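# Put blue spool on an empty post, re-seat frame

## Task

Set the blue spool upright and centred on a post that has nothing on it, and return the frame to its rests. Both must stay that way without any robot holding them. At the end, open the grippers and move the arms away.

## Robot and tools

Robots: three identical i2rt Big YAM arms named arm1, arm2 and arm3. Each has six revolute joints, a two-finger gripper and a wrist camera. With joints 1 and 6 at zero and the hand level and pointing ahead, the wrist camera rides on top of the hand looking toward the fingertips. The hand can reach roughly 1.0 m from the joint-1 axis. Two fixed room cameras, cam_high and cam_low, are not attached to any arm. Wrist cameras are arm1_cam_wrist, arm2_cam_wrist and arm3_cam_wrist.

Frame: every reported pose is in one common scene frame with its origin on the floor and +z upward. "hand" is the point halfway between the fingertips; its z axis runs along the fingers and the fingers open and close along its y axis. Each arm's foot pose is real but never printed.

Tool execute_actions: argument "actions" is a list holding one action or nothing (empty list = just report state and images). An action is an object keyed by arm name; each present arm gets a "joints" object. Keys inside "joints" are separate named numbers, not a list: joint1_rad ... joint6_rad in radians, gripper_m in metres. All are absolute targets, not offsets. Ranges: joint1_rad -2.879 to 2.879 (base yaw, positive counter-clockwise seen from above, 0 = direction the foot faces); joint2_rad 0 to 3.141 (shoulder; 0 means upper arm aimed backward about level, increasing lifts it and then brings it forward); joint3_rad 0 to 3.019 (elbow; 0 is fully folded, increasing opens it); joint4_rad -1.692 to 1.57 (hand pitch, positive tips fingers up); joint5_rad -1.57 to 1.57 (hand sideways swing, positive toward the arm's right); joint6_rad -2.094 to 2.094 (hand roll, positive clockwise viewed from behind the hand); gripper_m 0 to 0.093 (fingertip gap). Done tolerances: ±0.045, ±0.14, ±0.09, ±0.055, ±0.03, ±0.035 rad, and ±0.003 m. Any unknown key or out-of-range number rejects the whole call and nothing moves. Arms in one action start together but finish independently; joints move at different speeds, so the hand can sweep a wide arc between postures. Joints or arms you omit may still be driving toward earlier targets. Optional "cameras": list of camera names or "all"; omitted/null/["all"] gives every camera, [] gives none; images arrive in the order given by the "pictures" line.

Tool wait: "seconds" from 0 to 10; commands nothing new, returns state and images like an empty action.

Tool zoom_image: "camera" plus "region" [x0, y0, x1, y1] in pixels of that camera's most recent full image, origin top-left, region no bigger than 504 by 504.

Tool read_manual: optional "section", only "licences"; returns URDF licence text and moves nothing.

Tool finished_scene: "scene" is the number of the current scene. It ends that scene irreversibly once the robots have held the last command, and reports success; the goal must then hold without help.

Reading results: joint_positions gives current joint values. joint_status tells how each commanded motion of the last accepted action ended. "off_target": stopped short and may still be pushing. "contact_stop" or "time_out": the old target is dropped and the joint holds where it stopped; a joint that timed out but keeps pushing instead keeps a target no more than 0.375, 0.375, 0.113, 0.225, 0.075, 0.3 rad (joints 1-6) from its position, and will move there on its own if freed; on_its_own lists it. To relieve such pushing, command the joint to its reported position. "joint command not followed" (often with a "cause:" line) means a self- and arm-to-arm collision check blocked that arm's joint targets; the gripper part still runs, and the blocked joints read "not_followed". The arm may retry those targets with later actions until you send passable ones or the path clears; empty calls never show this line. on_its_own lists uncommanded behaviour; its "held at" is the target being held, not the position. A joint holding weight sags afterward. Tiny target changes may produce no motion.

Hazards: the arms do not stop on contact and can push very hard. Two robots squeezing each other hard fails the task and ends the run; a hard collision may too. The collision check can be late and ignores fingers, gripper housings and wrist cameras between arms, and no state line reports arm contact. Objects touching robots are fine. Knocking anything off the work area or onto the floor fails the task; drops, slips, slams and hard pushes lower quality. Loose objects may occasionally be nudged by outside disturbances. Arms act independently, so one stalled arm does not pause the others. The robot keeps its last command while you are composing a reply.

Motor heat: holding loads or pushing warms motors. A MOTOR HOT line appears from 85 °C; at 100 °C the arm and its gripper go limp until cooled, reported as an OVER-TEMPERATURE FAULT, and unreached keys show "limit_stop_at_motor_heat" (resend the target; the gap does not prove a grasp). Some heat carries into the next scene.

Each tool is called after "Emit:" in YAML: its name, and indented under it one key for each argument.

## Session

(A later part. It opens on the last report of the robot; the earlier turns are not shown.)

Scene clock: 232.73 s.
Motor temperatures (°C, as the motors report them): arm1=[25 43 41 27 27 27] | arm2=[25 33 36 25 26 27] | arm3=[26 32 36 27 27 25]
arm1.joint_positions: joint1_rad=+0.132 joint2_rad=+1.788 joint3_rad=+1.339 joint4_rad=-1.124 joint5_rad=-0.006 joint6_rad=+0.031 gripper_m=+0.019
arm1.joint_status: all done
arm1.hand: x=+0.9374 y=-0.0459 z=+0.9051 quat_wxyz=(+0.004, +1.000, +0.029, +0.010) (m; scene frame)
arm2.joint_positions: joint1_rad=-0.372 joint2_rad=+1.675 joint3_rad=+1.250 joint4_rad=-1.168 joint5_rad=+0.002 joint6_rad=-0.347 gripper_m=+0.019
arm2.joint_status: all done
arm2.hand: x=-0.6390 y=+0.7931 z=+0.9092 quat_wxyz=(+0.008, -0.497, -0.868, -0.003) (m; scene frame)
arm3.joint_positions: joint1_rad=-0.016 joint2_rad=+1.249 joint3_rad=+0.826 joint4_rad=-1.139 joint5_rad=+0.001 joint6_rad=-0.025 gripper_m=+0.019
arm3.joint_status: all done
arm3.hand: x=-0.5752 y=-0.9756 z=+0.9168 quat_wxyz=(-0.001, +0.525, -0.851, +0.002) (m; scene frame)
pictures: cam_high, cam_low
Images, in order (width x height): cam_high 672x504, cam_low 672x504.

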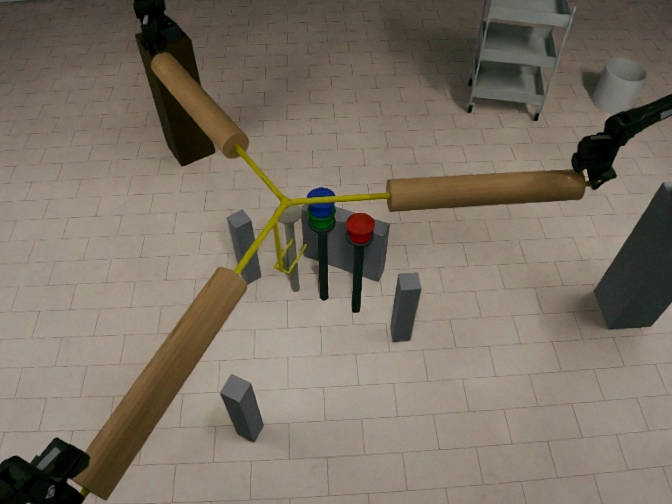

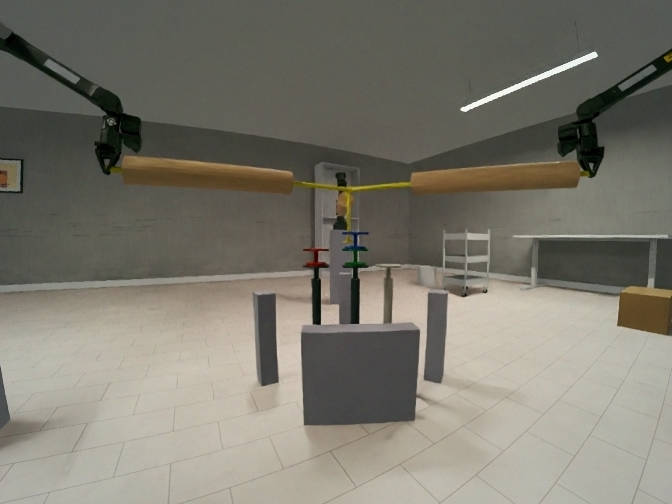

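Emit:
zoom_image:
  camera: "cam_low"
  region: [280, 170, 430, 290]

Emit:
zoom_image:
  camera: "cam_high"
  region: [220, 140, 420, 320]

Region (280, 170, 430, 290) of cam_low's 672x504 image, scaled by 3.360, with more detail than that image has; it fills the top 403 rows of this view, and the rest is white.

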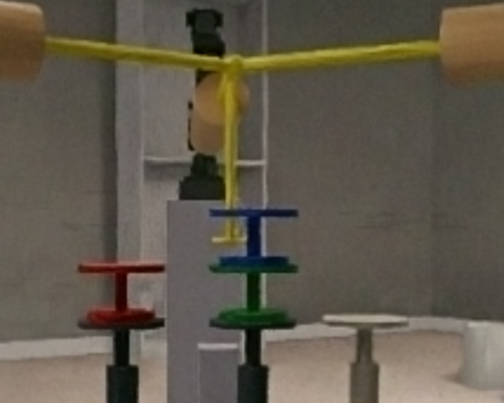

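Region (220, 140, 420, 320) of cam_high's 672x504 image, scaled by 2.520, with more detail than that image has; it fills the top 454 rows of this view, and the rest is white.

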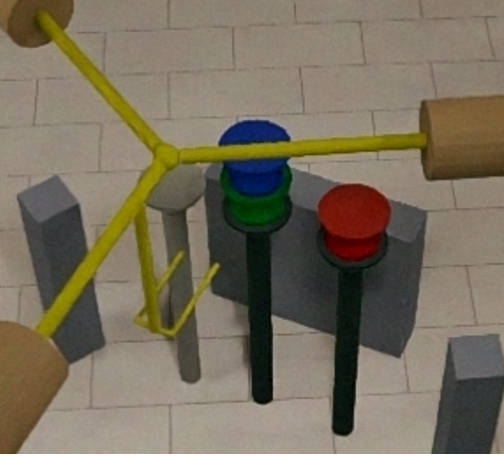

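Emit:
execute_actions:
  actions:
    - {"arm1":{"joints":{"joint1_rad":-0.115,"joint2_rad":1.665,"joint3_rad":1.199,"joint4_rad":-1.075,"joint5_rad":0,"joint6_rad":-0.213}},"arm2":{"joints":{"joint1_rad":-0.179,"joint2_rad":1.408,"joint3_rad":0.958,"joint4_rad":-1.11,"joint5_rad":0,"joint6_rad":-0.154}},"arm3":{"joints":{"joint1_rad":0.0105,"joint2_rad":1.575,"joint3_rad":1.228,"joint4_rad":-1.18,"joint5_rad":0,"joint6_rad":0.0015}}}
  cameras: ["cam_high","cam_low"]

Emit:
zoom_image:
  camera: "cam_low"
  region: [280, 170, 430, 290]

Emit:
zoom_image:
  camera: "cam_high"
  region: [220, 140, 420, 320]

Scene clock: 315.23 s.
Motor temperatures (°C, as the motors report them): arm1=[25 43 51 27 27 27] | arm2=[25 32 44 25 26 27] | arm3=[26 30 44 27 27 25]
arm1.joint_positions: joint1_rad=-0.121 joint2_rad=+1.699 joint3_rad=+1.193 joint4_rad=-1.077 joint5_rad=-0.002 joint6_rad=-0.225 gripper_m=+0.019
arm1.joint_status: all done
arm1.hand: x=+0.9865 y=+0.0768 z=+0.8979 quat_wxyz=(+0.004, +0.999, +0.030, +0.014) (m; scene frame)
arm2.joint_positions: joint1_rad=-0.175 joint2_rad=+1.417 joint3_rad=+0.948 joint4_rad=-1.104 joint5_rad=+0.003 joint6_rad=-0.159 gripper_m=+0.019
arm2.joint_status: all done
arm2.hand: x=-0.5873 y=+0.9116 z=+0.9078 quat_wxyz=(+0.002, -0.493, -0.870, +0.006) (m; scene frame)
arm3.joint_positions: joint1_rad=+0.004 joint2_rad=+1.596 joint3_rad=+1.181 joint4_rad=-1.164 joint5_rad=-0.004 joint6_rad=-0.006 gripper_m=+0.019
arm3.joint_status: all done
arm3.hand: x=-0.5228 y=-0.8565 z=+0.9148 quat_wxyz=(+0.007, +0.525, -0.851, +0.004) (m; scene frame)
pictures: cam_high, cam_low
Images, in order (width x height): cam_high 672x504, cam_low 672x504.

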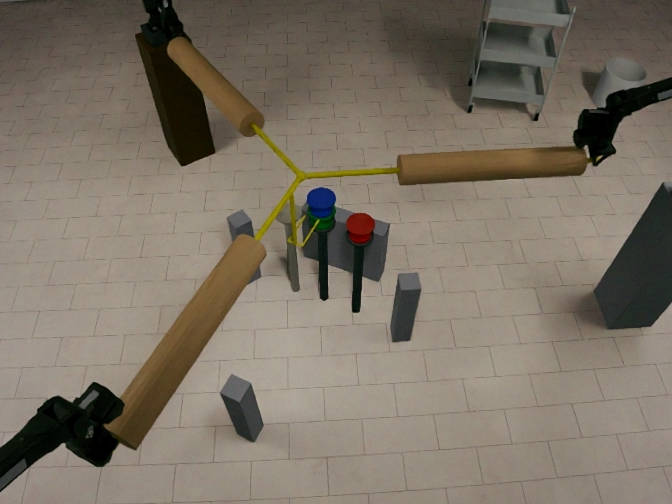

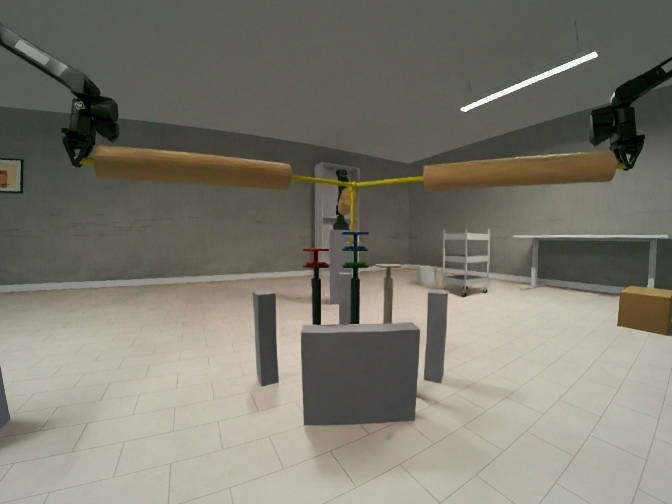

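Region (280, 170, 430, 290) of cam_low's 672x504 image, scaled by 3.360, with more detail than that image has; it fills the top 403 rows of this view, and the rest is white.

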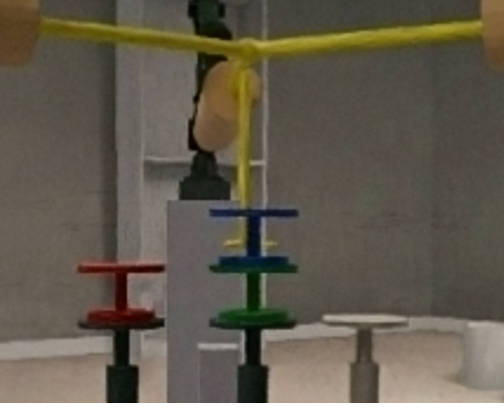

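Region (220, 140, 420, 320) of cam_high's 672x504 image, scaled by 2.520, with more detail than that image has; it fills the top 454 rows of this view, and the rest is white.

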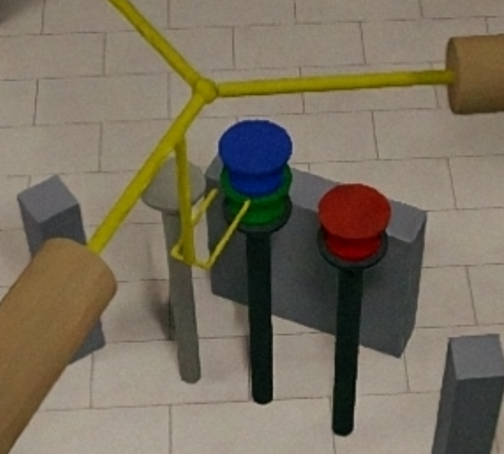

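Emit:
execute_actions:
  actions:
    - {"arm1":{"joints":{"joint1_rad":-0.252,"joint2_rad":1.60,"joint3_rad":1.150,"joint4_rad":-1.062,"joint5_rad":0,"joint6_rad":-0.345}},"arm2":{"joints":{"joint1_rad":-0.015,"joint2_rad":1.306,"joint3_rad":0.873,"joint4_rad":-1.13,"joint5_rad":0,"joint6_rad":0.015}},"arm3":{"joints":{"joint1_rad":-0.001,"joint2_rad":1.736,"joint3_rad":1.446,"joint4_rad":-1.23,"joint5_rad":0,"joint6_rad":-0.011}}}
  cameras: ["cam_high","cam_low"]

Emit:
zoom_image:
  camera: "cam_low"
  region: [280, 170, 430, 290]

Emit:
zoom_image:
  camera: "cam_high"
  region: [220, 140, 420, 320]

Scene clock: 392.87 s.
Motor temperatures (°C, as the motors report them): arm1=[25 43 46 27 27 27] | arm2=[25 31 40 25 26 27] | arm3=[26 33 47 27 27 25]
arm1.joint_positions: joint1_rad=-0.259 joint2_rad=+1.641 joint3_rad=+1.139 joint4_rad=-1.059 joint5_rad=+0.003 joint6_rad=-0.358 gripper_m=+0.019
arm1.joint_status: all done
arm1.hand: x=+1.0161 y=+0.1360 z=+0.9059 quat_wxyz=(-0.002, +1.000, +0.028, +0.004) (m; scene frame)
arm2.joint_positions: joint1_rad=-0.017 joint2_rad=+1.319 joint3_rad=+0.856 joint4_rad=-1.119 joint5_rad=+0.000 joint6_rad=+0.002 gripper_m=+0.019
arm2.joint_status: all done
arm2.hand: x=-0.5542 y=+0.9715 z=+0.9080 quat_wxyz=(+0.005, -0.494, -0.870, +0.002) (m; scene frame)
arm3.joint_positions: joint1_rad=+0.004 joint2_rad=+1.757 joint3_rad=+1.387 joint4_rad=-1.208 joint5_rad=-0.006 joint6_rad=-0.006 gripper_m=+0.019
arm3.joint_status: all done
arm3.hand: x=-0.4932 y=-0.7973 z=+0.9128 quat_wxyz=(+0.007, +0.525, -0.851, +0.003) (m; scene frame)
pictures: cam_high, cam_low
Images, in order (width x height): cam_high 672x504, cam_low 672x504.

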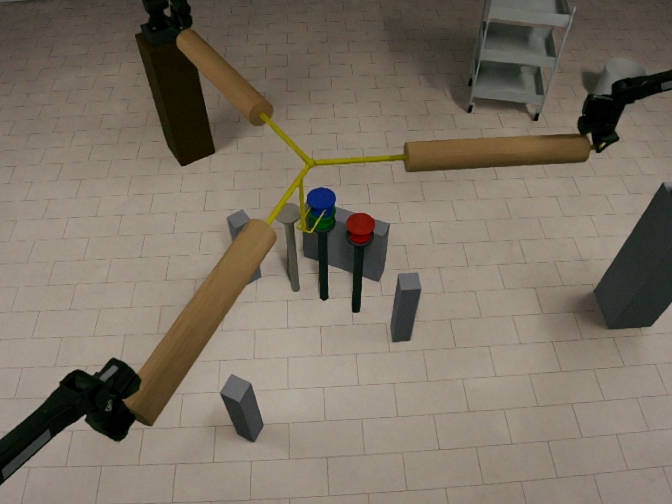

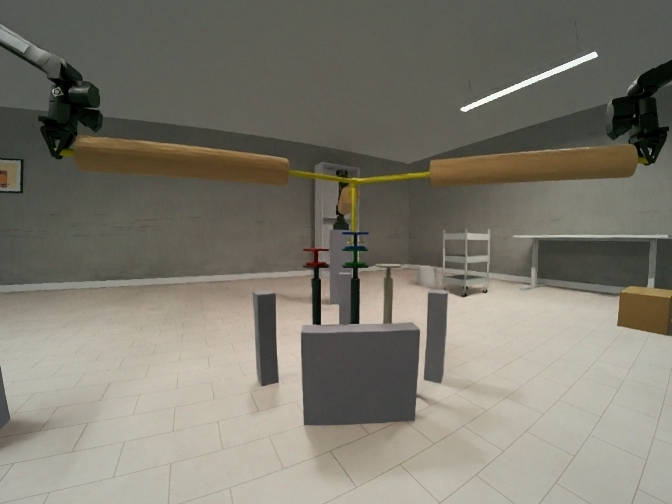

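Region (280, 170, 430, 290) of cam_low's 672x504 image, scaled by 3.360, with more detail than that image has; it fills the top 403 rows of this view, and the rest is white.

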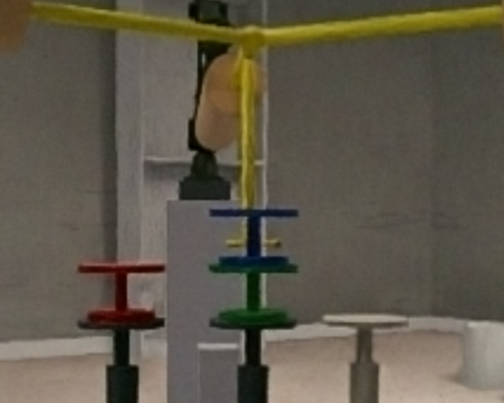

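Region (220, 140, 420, 320) of cam_high's 672x504 image, scaled by 2.520, with more detail than that image has; it fills the top 454 rows of this view, and the rest is white.

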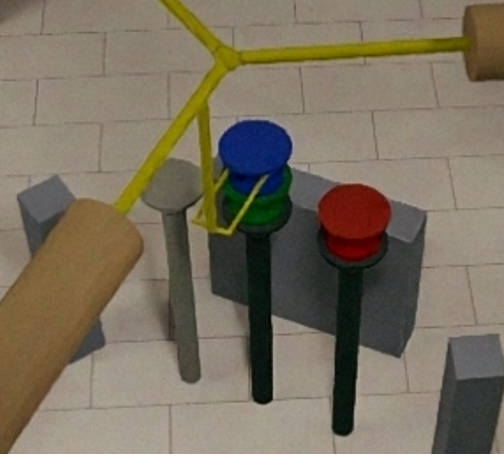

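Emit:
execute_actions:
  actions:
    - {"arm1":{"joints":{"joint1_rad":-0.398,"joint2_rad":1.555,"joint3_rad":1.119,"joint4_rad":-1.08,"joint5_rad":0,"joint6_rad":-0.49}},"arm2":{"joints":{"joint1_rad":0.179,"joint2_rad":1.221,"joint3_rad":0.824,"joint4_rad":-1.157,"joint5_rad":0,"joint6_rad":0.214}},"arm3":{"joints":{"joint1_rad":-0.012,"joint2_rad":1.899,"joint3_rad":1.705,"joint4_rad":-1.316,"joint5_rad":0,"joint6_rad":-0.02}}}
  cameras: ["cam_high","cam_low"]

Emit:
zoom_image:
  camera: "cam_low"
  region: [280, 170, 430, 290]

Emit:
zoom_image:
  camera: "cam_high"
  region: [220, 140, 420, 320]

Scene clock: 409.40 s.
Motor temperatures (°C, as the motors report them): arm1=[25 43 46 27 27 27] | arm2=[25 30 41 25 26 27] | arm3=[26 34 49 27 27 25]
arm1.joint_positions: joint1_rad=-0.403 joint2_rad=+1.598 joint3_rad=+1.113 joint4_rad=-1.069 joint5_rad=+0.007 joint6_rad=-0.501 gripper_m=+0.019
arm1.joint_status: all done
arm1.hand: x=+1.0507 y=+0.1925 z=+0.9156 quat_wxyz=(-0.005, +1.000, +0.027, +0.003) (m; scene frame)
arm2.joint_positions: joint1_rad=+0.180 joint2_rad=+1.235 joint3_rad=+0.807 joint4_rad=-1.147 joint5_rad=-0.006 joint6_rad=+0.200 gripper_m=+0.019
arm2.joint_status: all done
arm2.hand: x=-0.5174 y=+1.0292 z=+0.9159 quat_wxyz=(+0.001, -0.494, -0.869, +0.001) (m; scene frame)
arm3.joint_positions: joint1_rad=-0.001 joint2_rad=+1.920 joint3_rad=+1.637 joint4_rad=-1.301 joint5_rad=-0.002 joint6_rad=-0.009 gripper_m=+0.019
arm3.joint_status: all done
arm3.hand: x=-0.4600 y=-0.7402 z=+0.9165 quat_wxyz=(+0.009, +0.524, -0.851, +0.006) (m; scene frame)
pictures: cam_high, cam_low
Images, in order (width x height): cam_high 672x504, cam_low 672x504.

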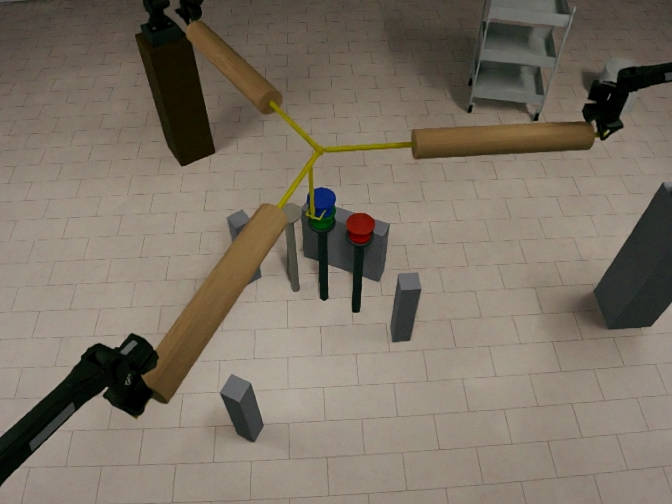

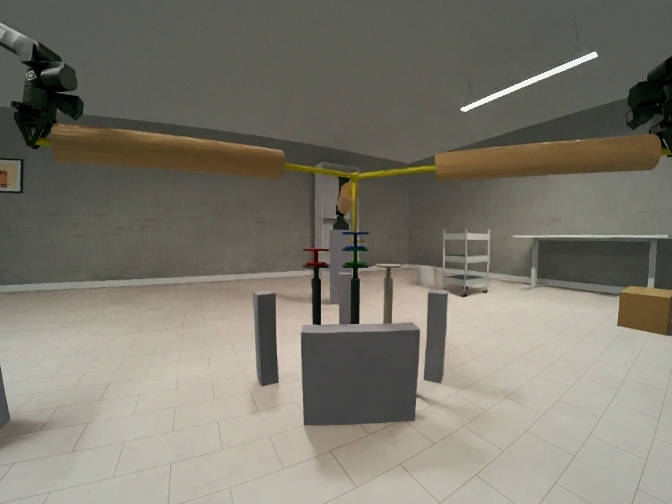

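Region (280, 170, 430, 290) of cam_low's 672x504 image, scaled by 3.360, with more detail than that image has; it fills the top 403 rows of this view, and the rest is white.

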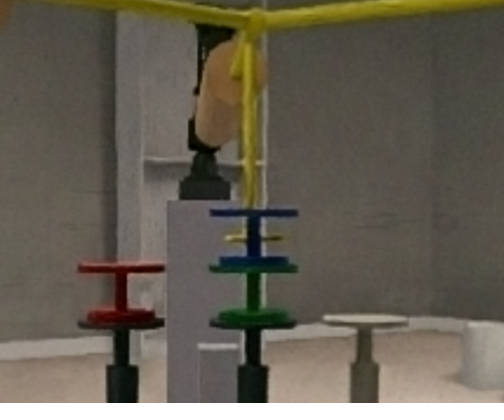

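Region (220, 140, 420, 320) of cam_high's 672x504 image, scaled by 2.520, with more detail than that image has; it fills the top 454 rows of this view, and the rest is white.

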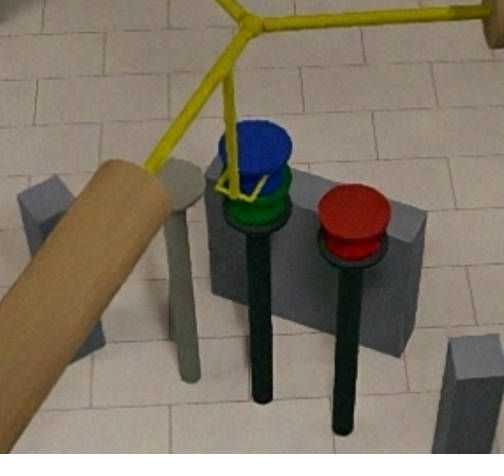

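Emit:
execute_actions:
  actions:
    - {"arm1":{"joints":{"joint2_rad":1.495,"joint3_rad":1.248,"joint4_rad":-1.225}},"arm2":{"joints":{"joint2_rad":1.165,"joint3_rad":0.967,"joint4_rad":-1.322}},"arm3":{"joints":{"joint2_rad":1.865,"joint3_rad":1.813,"joint4_rad":-1.445}}}
  cameras: ["cam_high","cam_low"]

Emit:
zoom_image:
  camera: "cam_low"
  region: [280, 170, 430, 290]

Emit:
zoom_image:
  camera: "cam_high"
  region: [220, 140, 420, 320]

Scene clock: 443.53 s.
Motor temperatures (°C, as the motors report them): arm1=[25 43 47 27 27 27] | arm2=[25 30 42 25 26 27] | arm3=[26 36 52 27 27 25]
arm1.joint_positions: joint1_rad=-0.403 joint2_rad=+1.524 joint3_rad=+1.182 joint4_rad=-1.207 joint5_rad=+0.006 joint6_rad=-0.501 gripper_m=+0.019
arm1.joint_status: all done
arm1.hand: x=+1.0540 y=+0.1906 z=+0.9707 quat_wxyz=(-0.007, +1.000, +0.027, +0.000) (m; scene frame)
arm2.joint_positions: joint1_rad=+0.180 joint2_rad=+1.178 joint3_rad=+0.914 joint4_rad=-1.303 joint5_rad=-0.009 joint6_rad=+0.201 gripper_m=+0.019
arm2.joint_status: all done
arm2.hand: x=-0.5155 y=+1.0288 z=+0.9708 quat_wxyz=(-0.004, -0.495, -0.869, +0.001) (m; scene frame)
arm3.joint_positions: joint1_rad=-0.004 joint2_rad=+1.882 joint3_rad=+1.741 joint4_rad=-1.442 joint5_rad=+0.000 joint6_rad=-0.010 gripper_m=+0.019
arm3.joint_status: all done
arm3.hand: x=-0.4590 y=-0.7416 z=+0.9766 quat_wxyz=(+0.008, +0.524, -0.852, +0.007) (m; scene frame)
pictures: cam_high, cam_low
Images, in order (width x height): cam_high 672x504, cam_low 672x504.

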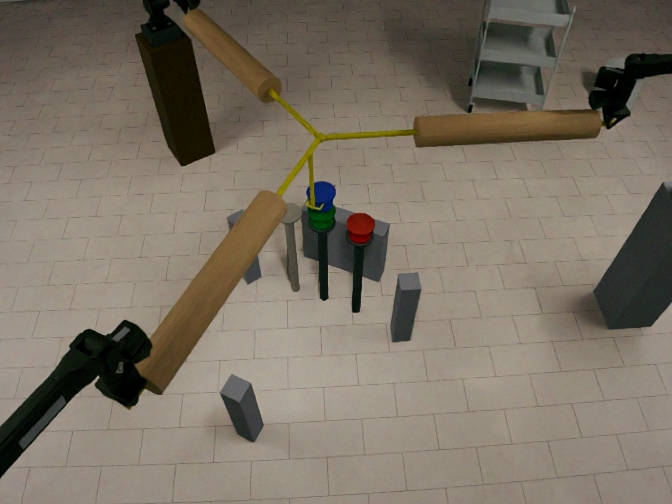

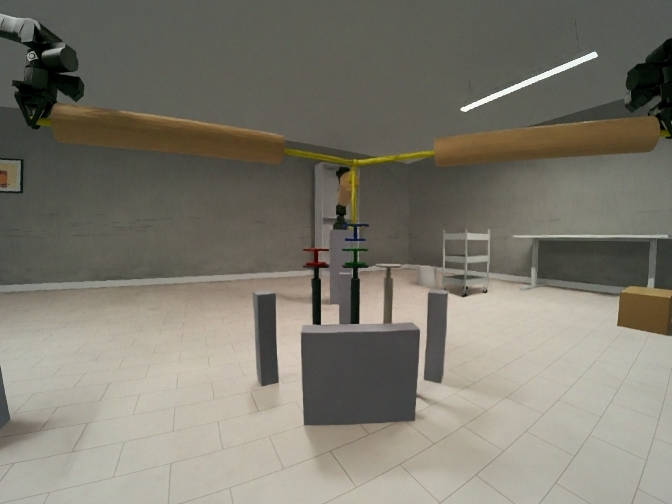

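Region (280, 170, 430, 290) of cam_low's 672x504 image, scaled by 3.360, with more detail than that image has; it fills the top 403 rows of this view, and the rest is white.

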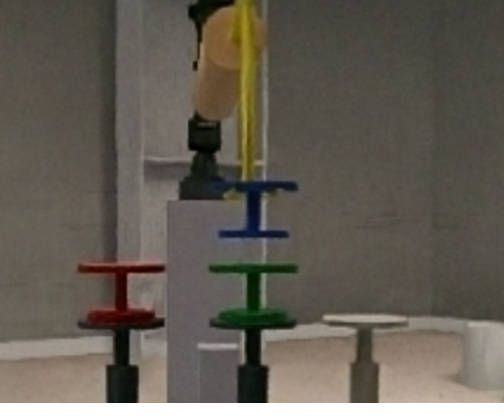

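Region (220, 140, 420, 320) of cam_high's 672x504 image, scaled by 2.520, with more detail than that image has; it fills the top 454 rows of this view, and the rest is white.

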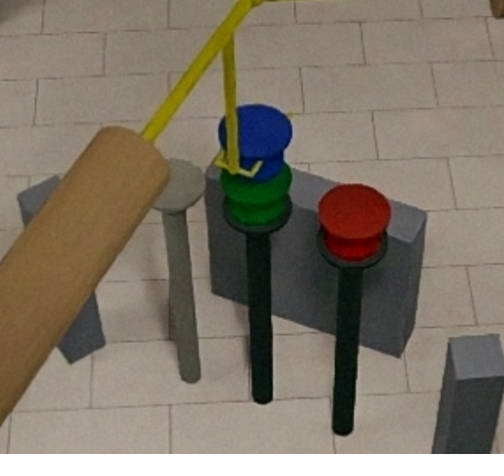

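Emit:
execute_actions:
  actions:
    - {"arm1":{"joints":{"joint1_rad":-0.410,"joint2_rad":1.675,"joint3_rad":1.462,"joint4_rad":-1.27,"joint5_rad":0,"joint6_rad":-0.505}},"arm2":{"joints":{"joint1_rad":0.082,"joint2_rad":0.977,"joint3_rad":0.804,"joint4_rad":-1.388,"joint5_rad":0,"joint6_rad":0.095}},"arm3":{"joints":{"joint1_rad":0.113,"joint2_rad":1.885,"joint3_rad":1.84,"joint4_rad":-1.43,"joint5_rad":0,"joint6_rad":0.105}}}
  cameras: ["cam_low"]

Scene clock: 496.03 s.
Motor temperatures (°C, as the motors report them): arm1=[25 42 57 27 27 27] | arm2=[25 29 47 25 26 27] | arm3=[26 37 56 27 27 25]
arm1.joint_positions: joint1_rad=-0.411 joint2_rad=+1.712 joint3_rad=+1.402 joint4_rad=-1.246 joint5_rad=+0.006 joint6_rad=-0.511 gripper_m=+0.019
arm1.joint_status: all done
arm1.hand: x=+0.9904 y=+0.2252 z=+0.9647 quat_wxyz=(-0.004, +1.000, +0.028, +0.004) (m; scene frame)
arm2.joint_positions: joint1_rad=+0.091 joint2_rad=+0.981 joint3_rad=+0.782 joint4_rad=-1.379 joint5_rad=-0.009 joint6_rad=+0.111 gripper_m=+0.019
arm2.joint_status: all done
arm2.hand: x=-0.5783 y=+1.0662 z=+0.9714 quat_wxyz=(+0.001, -0.494, -0.869, -0.001) (m; scene frame)
arm3.joint_positions: joint1_rad=+0.123 joint2_rad=+1.898 joint3_rad=+1.762 joint4_rad=-1.438 joint5_rad=-0.002 joint6_rad=+0.111 gripper_m=+0.019
arm3.joint_status: all done
arm3.hand: x=-0.5233 y=-0.7047 z=+0.9752 quat_wxyz=(+0.005, +0.526, -0.850, +0.004) (m; scene frame)
pictures: cam_low
Images, in order (width x height): cam_low 672x504.

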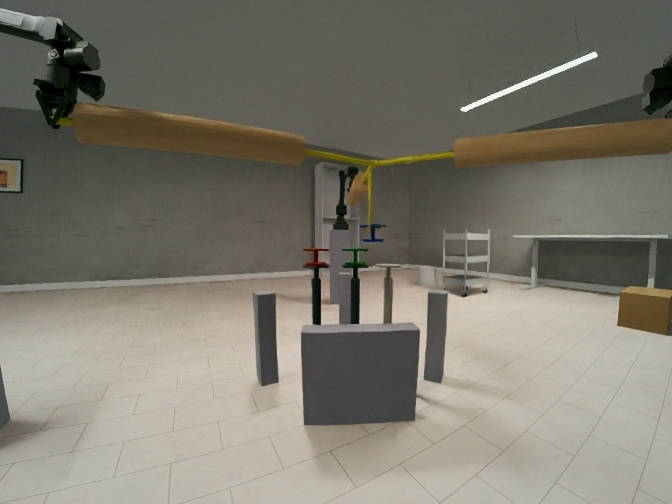

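Emit:
execute_actions:
  actions:
    - {"arm1":{"joints":{"joint1_rad":-0.415,"joint2_rad":1.836,"joint3_rad":1.707,"joint4_rad":-1.352,"joint5_rad":0,"joint6_rad":-0.51}},"arm2":{"joints":{"joint1_rad":-0.088,"joint2_rad":0.792,"joint3_rad":0.714,"joint4_rad":-1.476,"joint5_rad":0,"joint6_rad":-0.074}},"arm3":{"joints":{"joint1_rad":0.211,"joint2_rad":1.922,"joint3_rad":1.90,"joint4_rad":-1.47,"joint5_rad":0,"joint6_rad":0.205}}}
  cameras: ["cam_high","cam_low"]

Emit:
zoom_image:
  camera: "cam_low"
  region: [280, 170, 430, 290]

Emit:
zoom_image:
  camera: "cam_high"
  region: [220, 140, 420, 320]

Scene clock: 503.63 s.
Motor temperatures (°C, as the motors report them): arm1=[25 43 57 27 27 27] | arm2=[25 29 46 25 26 27] | arm3=[26 37 57 27 27 25]
arm1.joint_positions: joint1_rad=-0.417 joint2_rad=+1.872 joint3_rad=+1.636 joint4_rad=-1.323 joint5_rad=+0.006 joint6_rad=-0.520 gripper_m=+0.019
arm1.joint_status: all done
arm1.hand: x=+0.9348 y=+0.2562 z=+0.9672 quat_wxyz=(-0.004, +1.000, +0.030, +0.005) (m; scene frame)
arm2.joint_positions: joint1_rad=-0.077 joint2_rad=+0.797 joint3_rad=+0.695 joint4_rad=-1.468 joint5_rad=-0.010 joint6_rad=-0.061 gripper_m=+0.019
arm2.joint_status: all done
arm2.hand: x=-0.6374 y=+1.0929 z=+0.9739 quat_wxyz=(-0.003, -0.493, -0.870, +0.001) (m; scene frame)
arm3.joint_positions: joint1_rad=+0.220 joint2_rad=+1.936 joint3_rad=+1.821 joint4_rad=-1.475 joint5_rad=-0.004 joint6_rad=+0.207 gripper_m=+0.019
arm3.joint_status: all done
arm3.hand: x=-0.5757 y=-0.6780 z=+0.9763 quat_wxyz=(+0.011, +0.527, -0.850, +0.009) (m; scene frame)
pictures: cam_high, cam_low
Images, in order (width x height): cam_high 672x504, cam_low 672x504.

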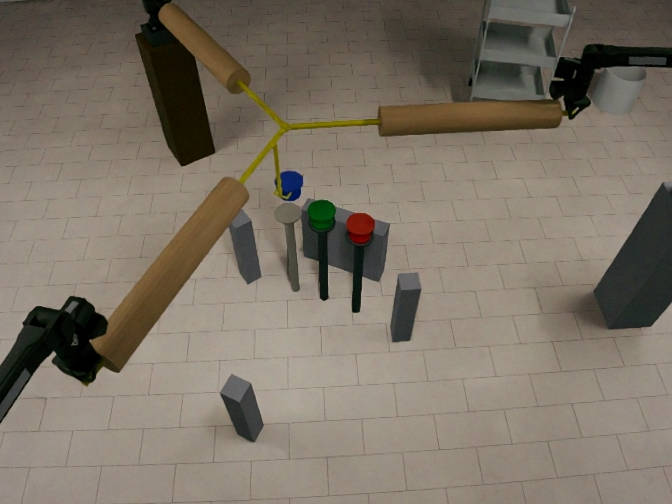

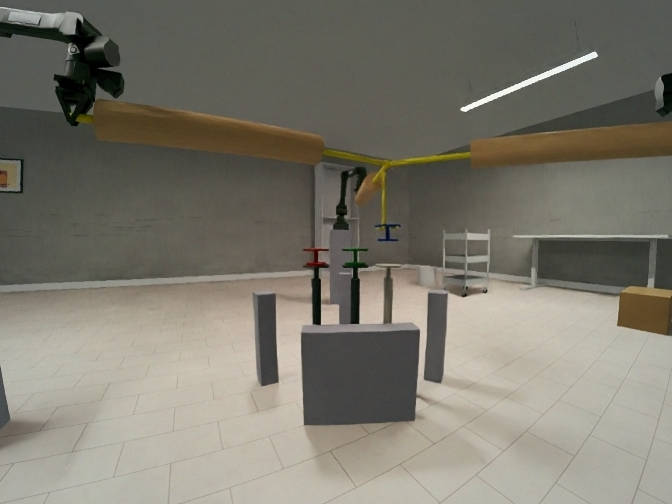

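Region (280, 170, 430, 290) of cam_low's 672x504 image, scaled by 3.360, with more detail than that image has; it fills the top 403 rows of this view, and the rest is white.

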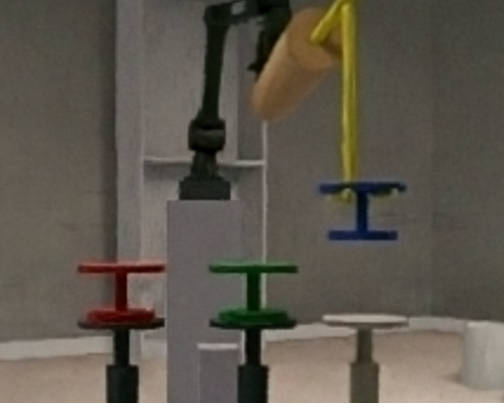

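Region (220, 140, 420, 320) of cam_high's 672x504 image, scaled by 2.520, with more detail than that image has; it fills the top 454 rows of this view, and the rest is white.

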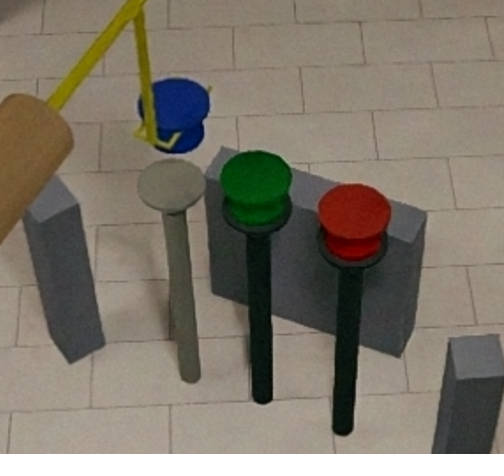

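Emit:
execute_actions:
  actions:
    - {"arm1":{"joints":{"joint1_rad":-0.40,"joint2_rad":1.922,"joint3_rad":1.57,"joint4_rad":-1.15,"joint5_rad":0,"joint6_rad":-0.49}},"arm2":{"joints":{"joint1_rad":-0.148,"joint2_rad":0.862,"joint3_rad":0.525,"joint4_rad":-1.215,"joint5_rad":0,"joint6_rad":-0.13}},"arm3":{"joints":{"joint1_rad":0.232,"joint2_rad":1.95,"joint3_rad":1.665,"joint4_rad":-1.25,"joint5_rad":0,"joint6_rad":0.225}}}
  cameras: ["cam_high","cam_low"]

Emit:
zoom_image:
  camera: "cam_low"
  region: [280, 170, 430, 290]

Emit:
zoom_image:
  camera: "cam_high"
  region: [220, 140, 420, 320]

Scene clock: 532.87 s.
Motor temperatures (°C, as the motors report them): arm1=[25 45 60 27 27 27] | arm2=[25 29 45 25 26 27] | arm3=[26 38 58 27 27 25]
arm1.joint_positions: joint1_rad=-0.407 joint2_rad=+1.968 joint3_rad=+1.561 joint4_rad=-1.150 joint5_rad=+0.010 joint6_rad=-0.511 gripper_m=+0.019
arm1.joint_status: all done
arm1.hand: x=+0.9232 y=+0.2571 z=+0.8869 quat_wxyz=(-0.007, +1.000, +0.030, +0.004) (m; scene frame)
arm2.joint_positions: joint1_rad=-0.137 joint2_rad=+0.868 joint3_rad=+0.507 joint4_rad=-1.219 joint5_rad=-0.006 joint6_rad=-0.122 gripper_m=+0.019
arm2.joint_status: all done
arm2.hand: x=-0.6491 y=+1.0887 z=+0.8925 quat_wxyz=(+0.002, -0.492, -0.870, +0.000) (m; scene frame)
arm3.joint_positions: joint1_rad=+0.232 joint2_rad=+1.983 joint3_rad=+1.652 joint4_rad=-1.257 joint5_rad=-0.005 joint6_rad=+0.220 gripper_m=+0.019
arm3.joint_status: all done
arm3.hand: x=-0.5833 y=-0.6793 z=+0.8861 quat_wxyz=(+0.010, +0.526, -0.850, +0.008) (m; scene frame)
pictures: cam_high, cam_low
Images, in order (width x height): cam_high 672x504, cam_low 672x504.

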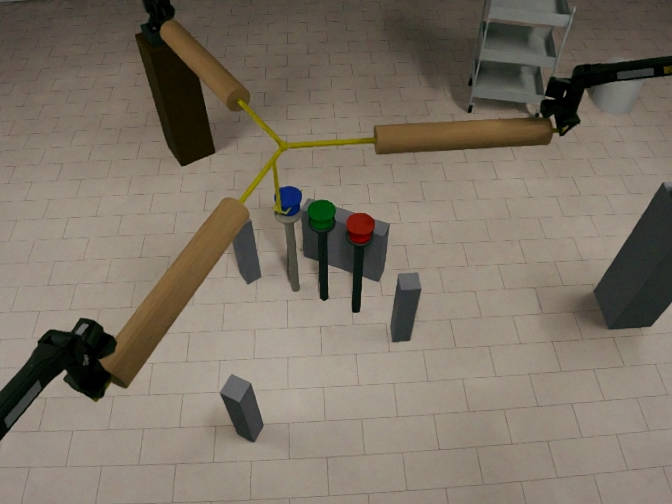

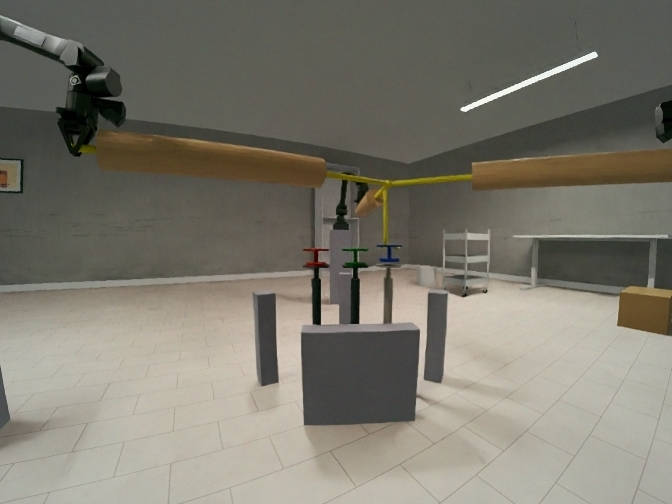

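Region (280, 170, 430, 290) of cam_low's 672x504 image, scaled by 3.360, with more detail than that image has; it fills the top 403 rows of this view, and the rest is white.

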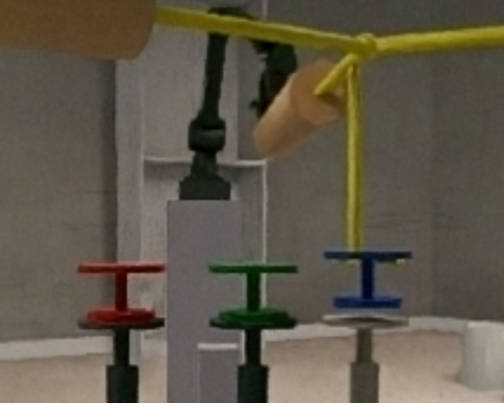

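Region (220, 140, 420, 320) of cam_high's 672x504 image, scaled by 2.520, with more detail than that image has; it fills the top 454 rows of this view, and the rest is white.

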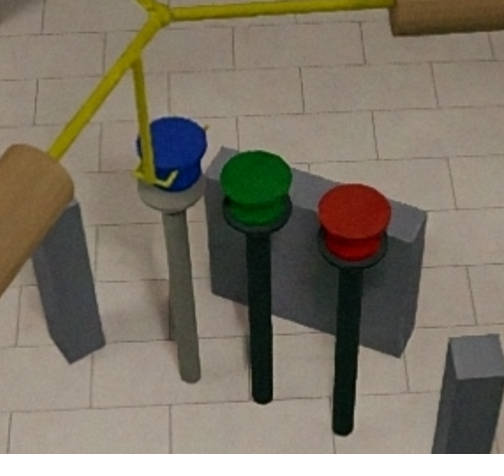

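Emit:
zoom_image:
  camera: "cam_high"
  region: [260, 170, 350, 250]

Region (260, 170, 350, 250) of cam_high's 672x504 image, scaled by 5.600, with more detail than that image has.

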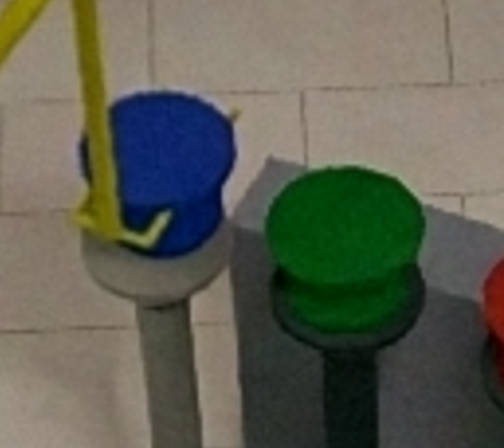

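Emit:
execute_actions:
  actions:
    - {"arm1":{"joints":{"joint1_rad":-0.373,"joint5_rad":0,"joint6_rad":-0.458}},"arm2":{"joints":{"joint1_rad":-0.20,"joint2_rad":0.895,"joint4_rad":-1.178,"joint5_rad":0,"joint6_rad":-0.18}},"arm3":{"joints":{"joint1_rad":0.243,"joint2_rad":1.915,"joint3_rad":1.613,"joint4_rad":-1.22,"joint5_rad":0,"joint6_rad":0.235}}}
  cameras: ["cam_high","cam_low"]

Emit:
zoom_image:
  camera: "cam_low"
  region: [280, 170, 430, 290]

Emit:
zoom_image:
  camera: "cam_high"
  region: [260, 170, 350, 250]

Scene clock: 575.73 s.
Motor temperatures (°C, as the motors report them): arm1=[25 48 52 27 28 27] | arm2=[25 28 44 25 26 27] | arm3=[26 40 49 27 27 25]
arm1.joint_positions: joint1_rad=-0.383 joint2_rad=+1.968 joint3_rad=+1.561 joint4_rad=-1.148 joint5_rad=+0.010 joint6_rad=-0.484 gripper_m=+0.019
arm1.joint_status: all done
arm1.hand: x=+0.9168 y=+0.2446 z=+0.8869 quat_wxyz=(-0.007, +1.000, +0.028, +0.003) (m; scene frame)
arm2.joint_positions: joint1_rad=-0.188 joint2_rad=+0.904 joint3_rad=+0.507 joint4_rad=-1.180 joint5_rad=-0.008 joint6_rad=-0.170 gripper_m=+0.019
arm2.joint_status: all done
arm2.hand: x=-0.6549 y=+1.0781 z=+0.8865 quat_wxyz=(+0.000, -0.493, -0.870, +0.000) (m; scene frame)
arm3.joint_positions: joint1_rad=+0.241 joint2_rad=+1.952 joint3_rad=+1.603 joint4_rad=-1.236 joint5_rad=-0.005 joint6_rad=+0.230 gripper_m=+0.019
arm3.joint_status: all done
arm3.hand: x=-0.5912 y=-0.6893 z=+0.8864 quat_wxyz=(+0.009, +0.526, -0.850, +0.007) (m; scene frame)
pictures: cam_high, cam_low
Images, in order (width x height): cam_high 672x504, cam_low 672x504.

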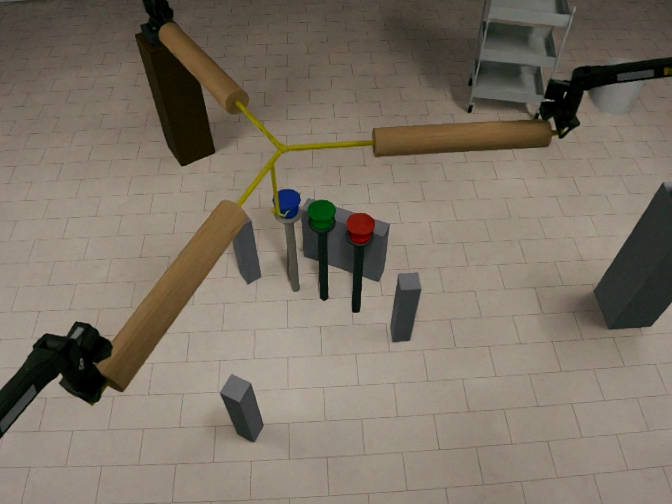

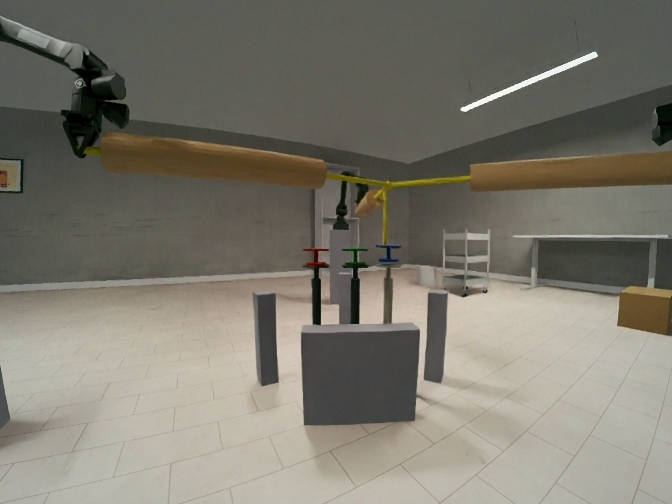

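Region (280, 170, 430, 290) of cam_low's 672x504 image, scaled by 3.360, with more detail than that image has; it fills the top 403 rows of this view, and the rest is white.

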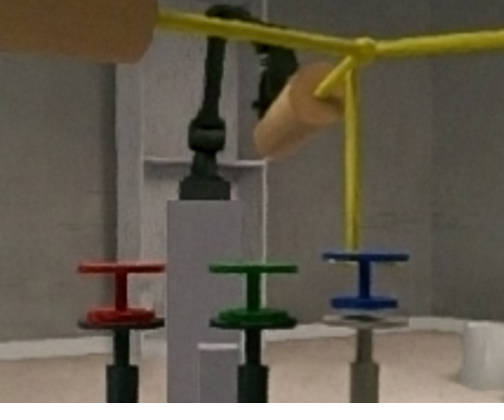

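Region (260, 170, 350, 250) of cam_high's 672x504 image, scaled by 5.600, with more detail than that image has.

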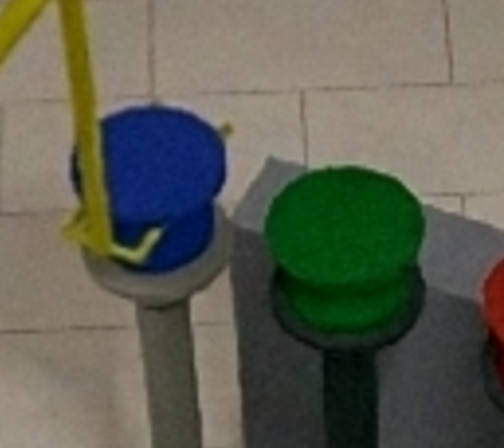

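Emit:
execute_actions:
  actions:
    - {"arm1":{"joints":{"joint2_rad":1.966,"joint3_rad":1.528,"joint4_rad":-1.06}},"arm2":{"joints":{"joint2_rad":0.965,"joint3_rad":0.452,"joint4_rad":-1.028}},"arm3":{"joints":{"joint2_rad":1.944,"joint3_rad":1.563,"joint4_rad":-1.126}}}
  cameras: ["cam_high","cam_low"]

Emit:
zoom_image:
  camera: "cam_low"
  region: [280, 170, 430, 290]

Emit:
zoom_image:
  camera: "cam_high"
  region: [260, 170, 350, 250]

Scene clock: 592.03 s.
Motor temperatures (°C, as the motors report them): arm1=[25 48 52 27 28 27] | arm2=[25 28 44 25 26 27] | arm3=[26 40 48 27 27 25]
arm1.joint_positions: joint1_rad=-0.383 joint2_rad=+1.990 joint3_rad=+1.524 joint4_rad=-1.071 joint5_rad=+0.009 joint6_rad=-0.483 gripper_m=+0.019
arm1.joint_status: all done
arm1.hand: x=+0.9157 y=+0.2451 z=+0.8613 quat_wxyz=(-0.010, +1.000, +0.028, -0.005) (m; scene frame)
arm2.joint_positions: joint1_rad=-0.188 joint2_rad=+0.974 joint3_rad=+0.436 joint4_rad=-1.039 joint5_rad=-0.008 joint6_rad=-0.171 gripper_m=+0.019
arm2.joint_status: all done
arm2.hand: x=-0.6549 y=+1.0775 z=+0.8505 quat_wxyz=(+0.000, -0.493, -0.870, +0.000) (m; scene frame)
arm3.joint_positions: joint1_rad=+0.242 joint2_rad=+1.961 joint3_rad=+1.551 joint4_rad=-1.149 joint5_rad=-0.003 joint6_rad=+0.231 gripper_m=+0.019
arm3.joint_status: all done
arm3.hand: x=-0.5912 y=-0.6890 z=+0.8623 quat_wxyz=(+0.000, +0.526, -0.851, -0.001) (m; scene frame)
pictures: cam_high, cam_low
Images, in order (width x height): cam_high 672x504, cam_low 672x504.

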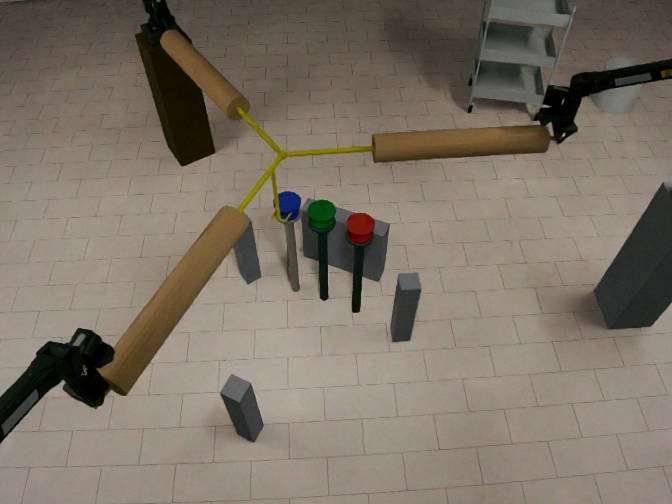

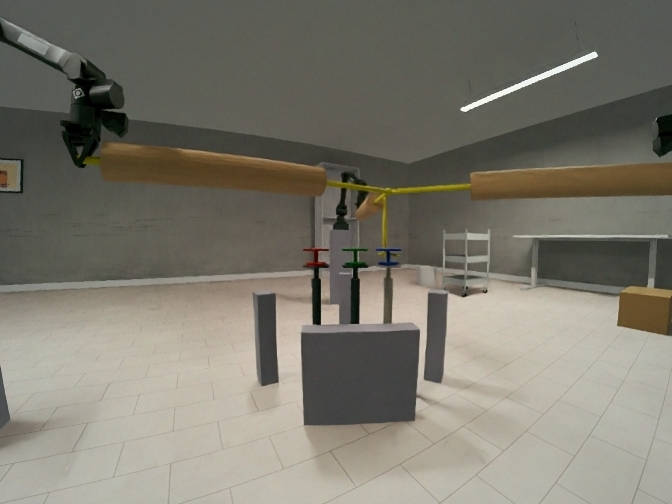

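Region (280, 170, 430, 290) of cam_low's 672x504 image, scaled by 3.360, with more detail than that image has; it fills the top 403 rows of this view, and the rest is white.

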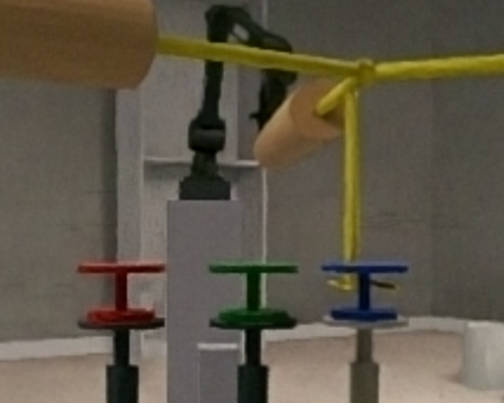

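Region (260, 170, 350, 250) of cam_high's 672x504 image, scaled by 5.600, with more detail than that image has.

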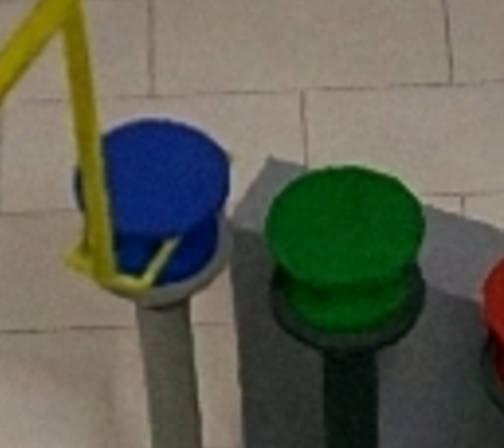

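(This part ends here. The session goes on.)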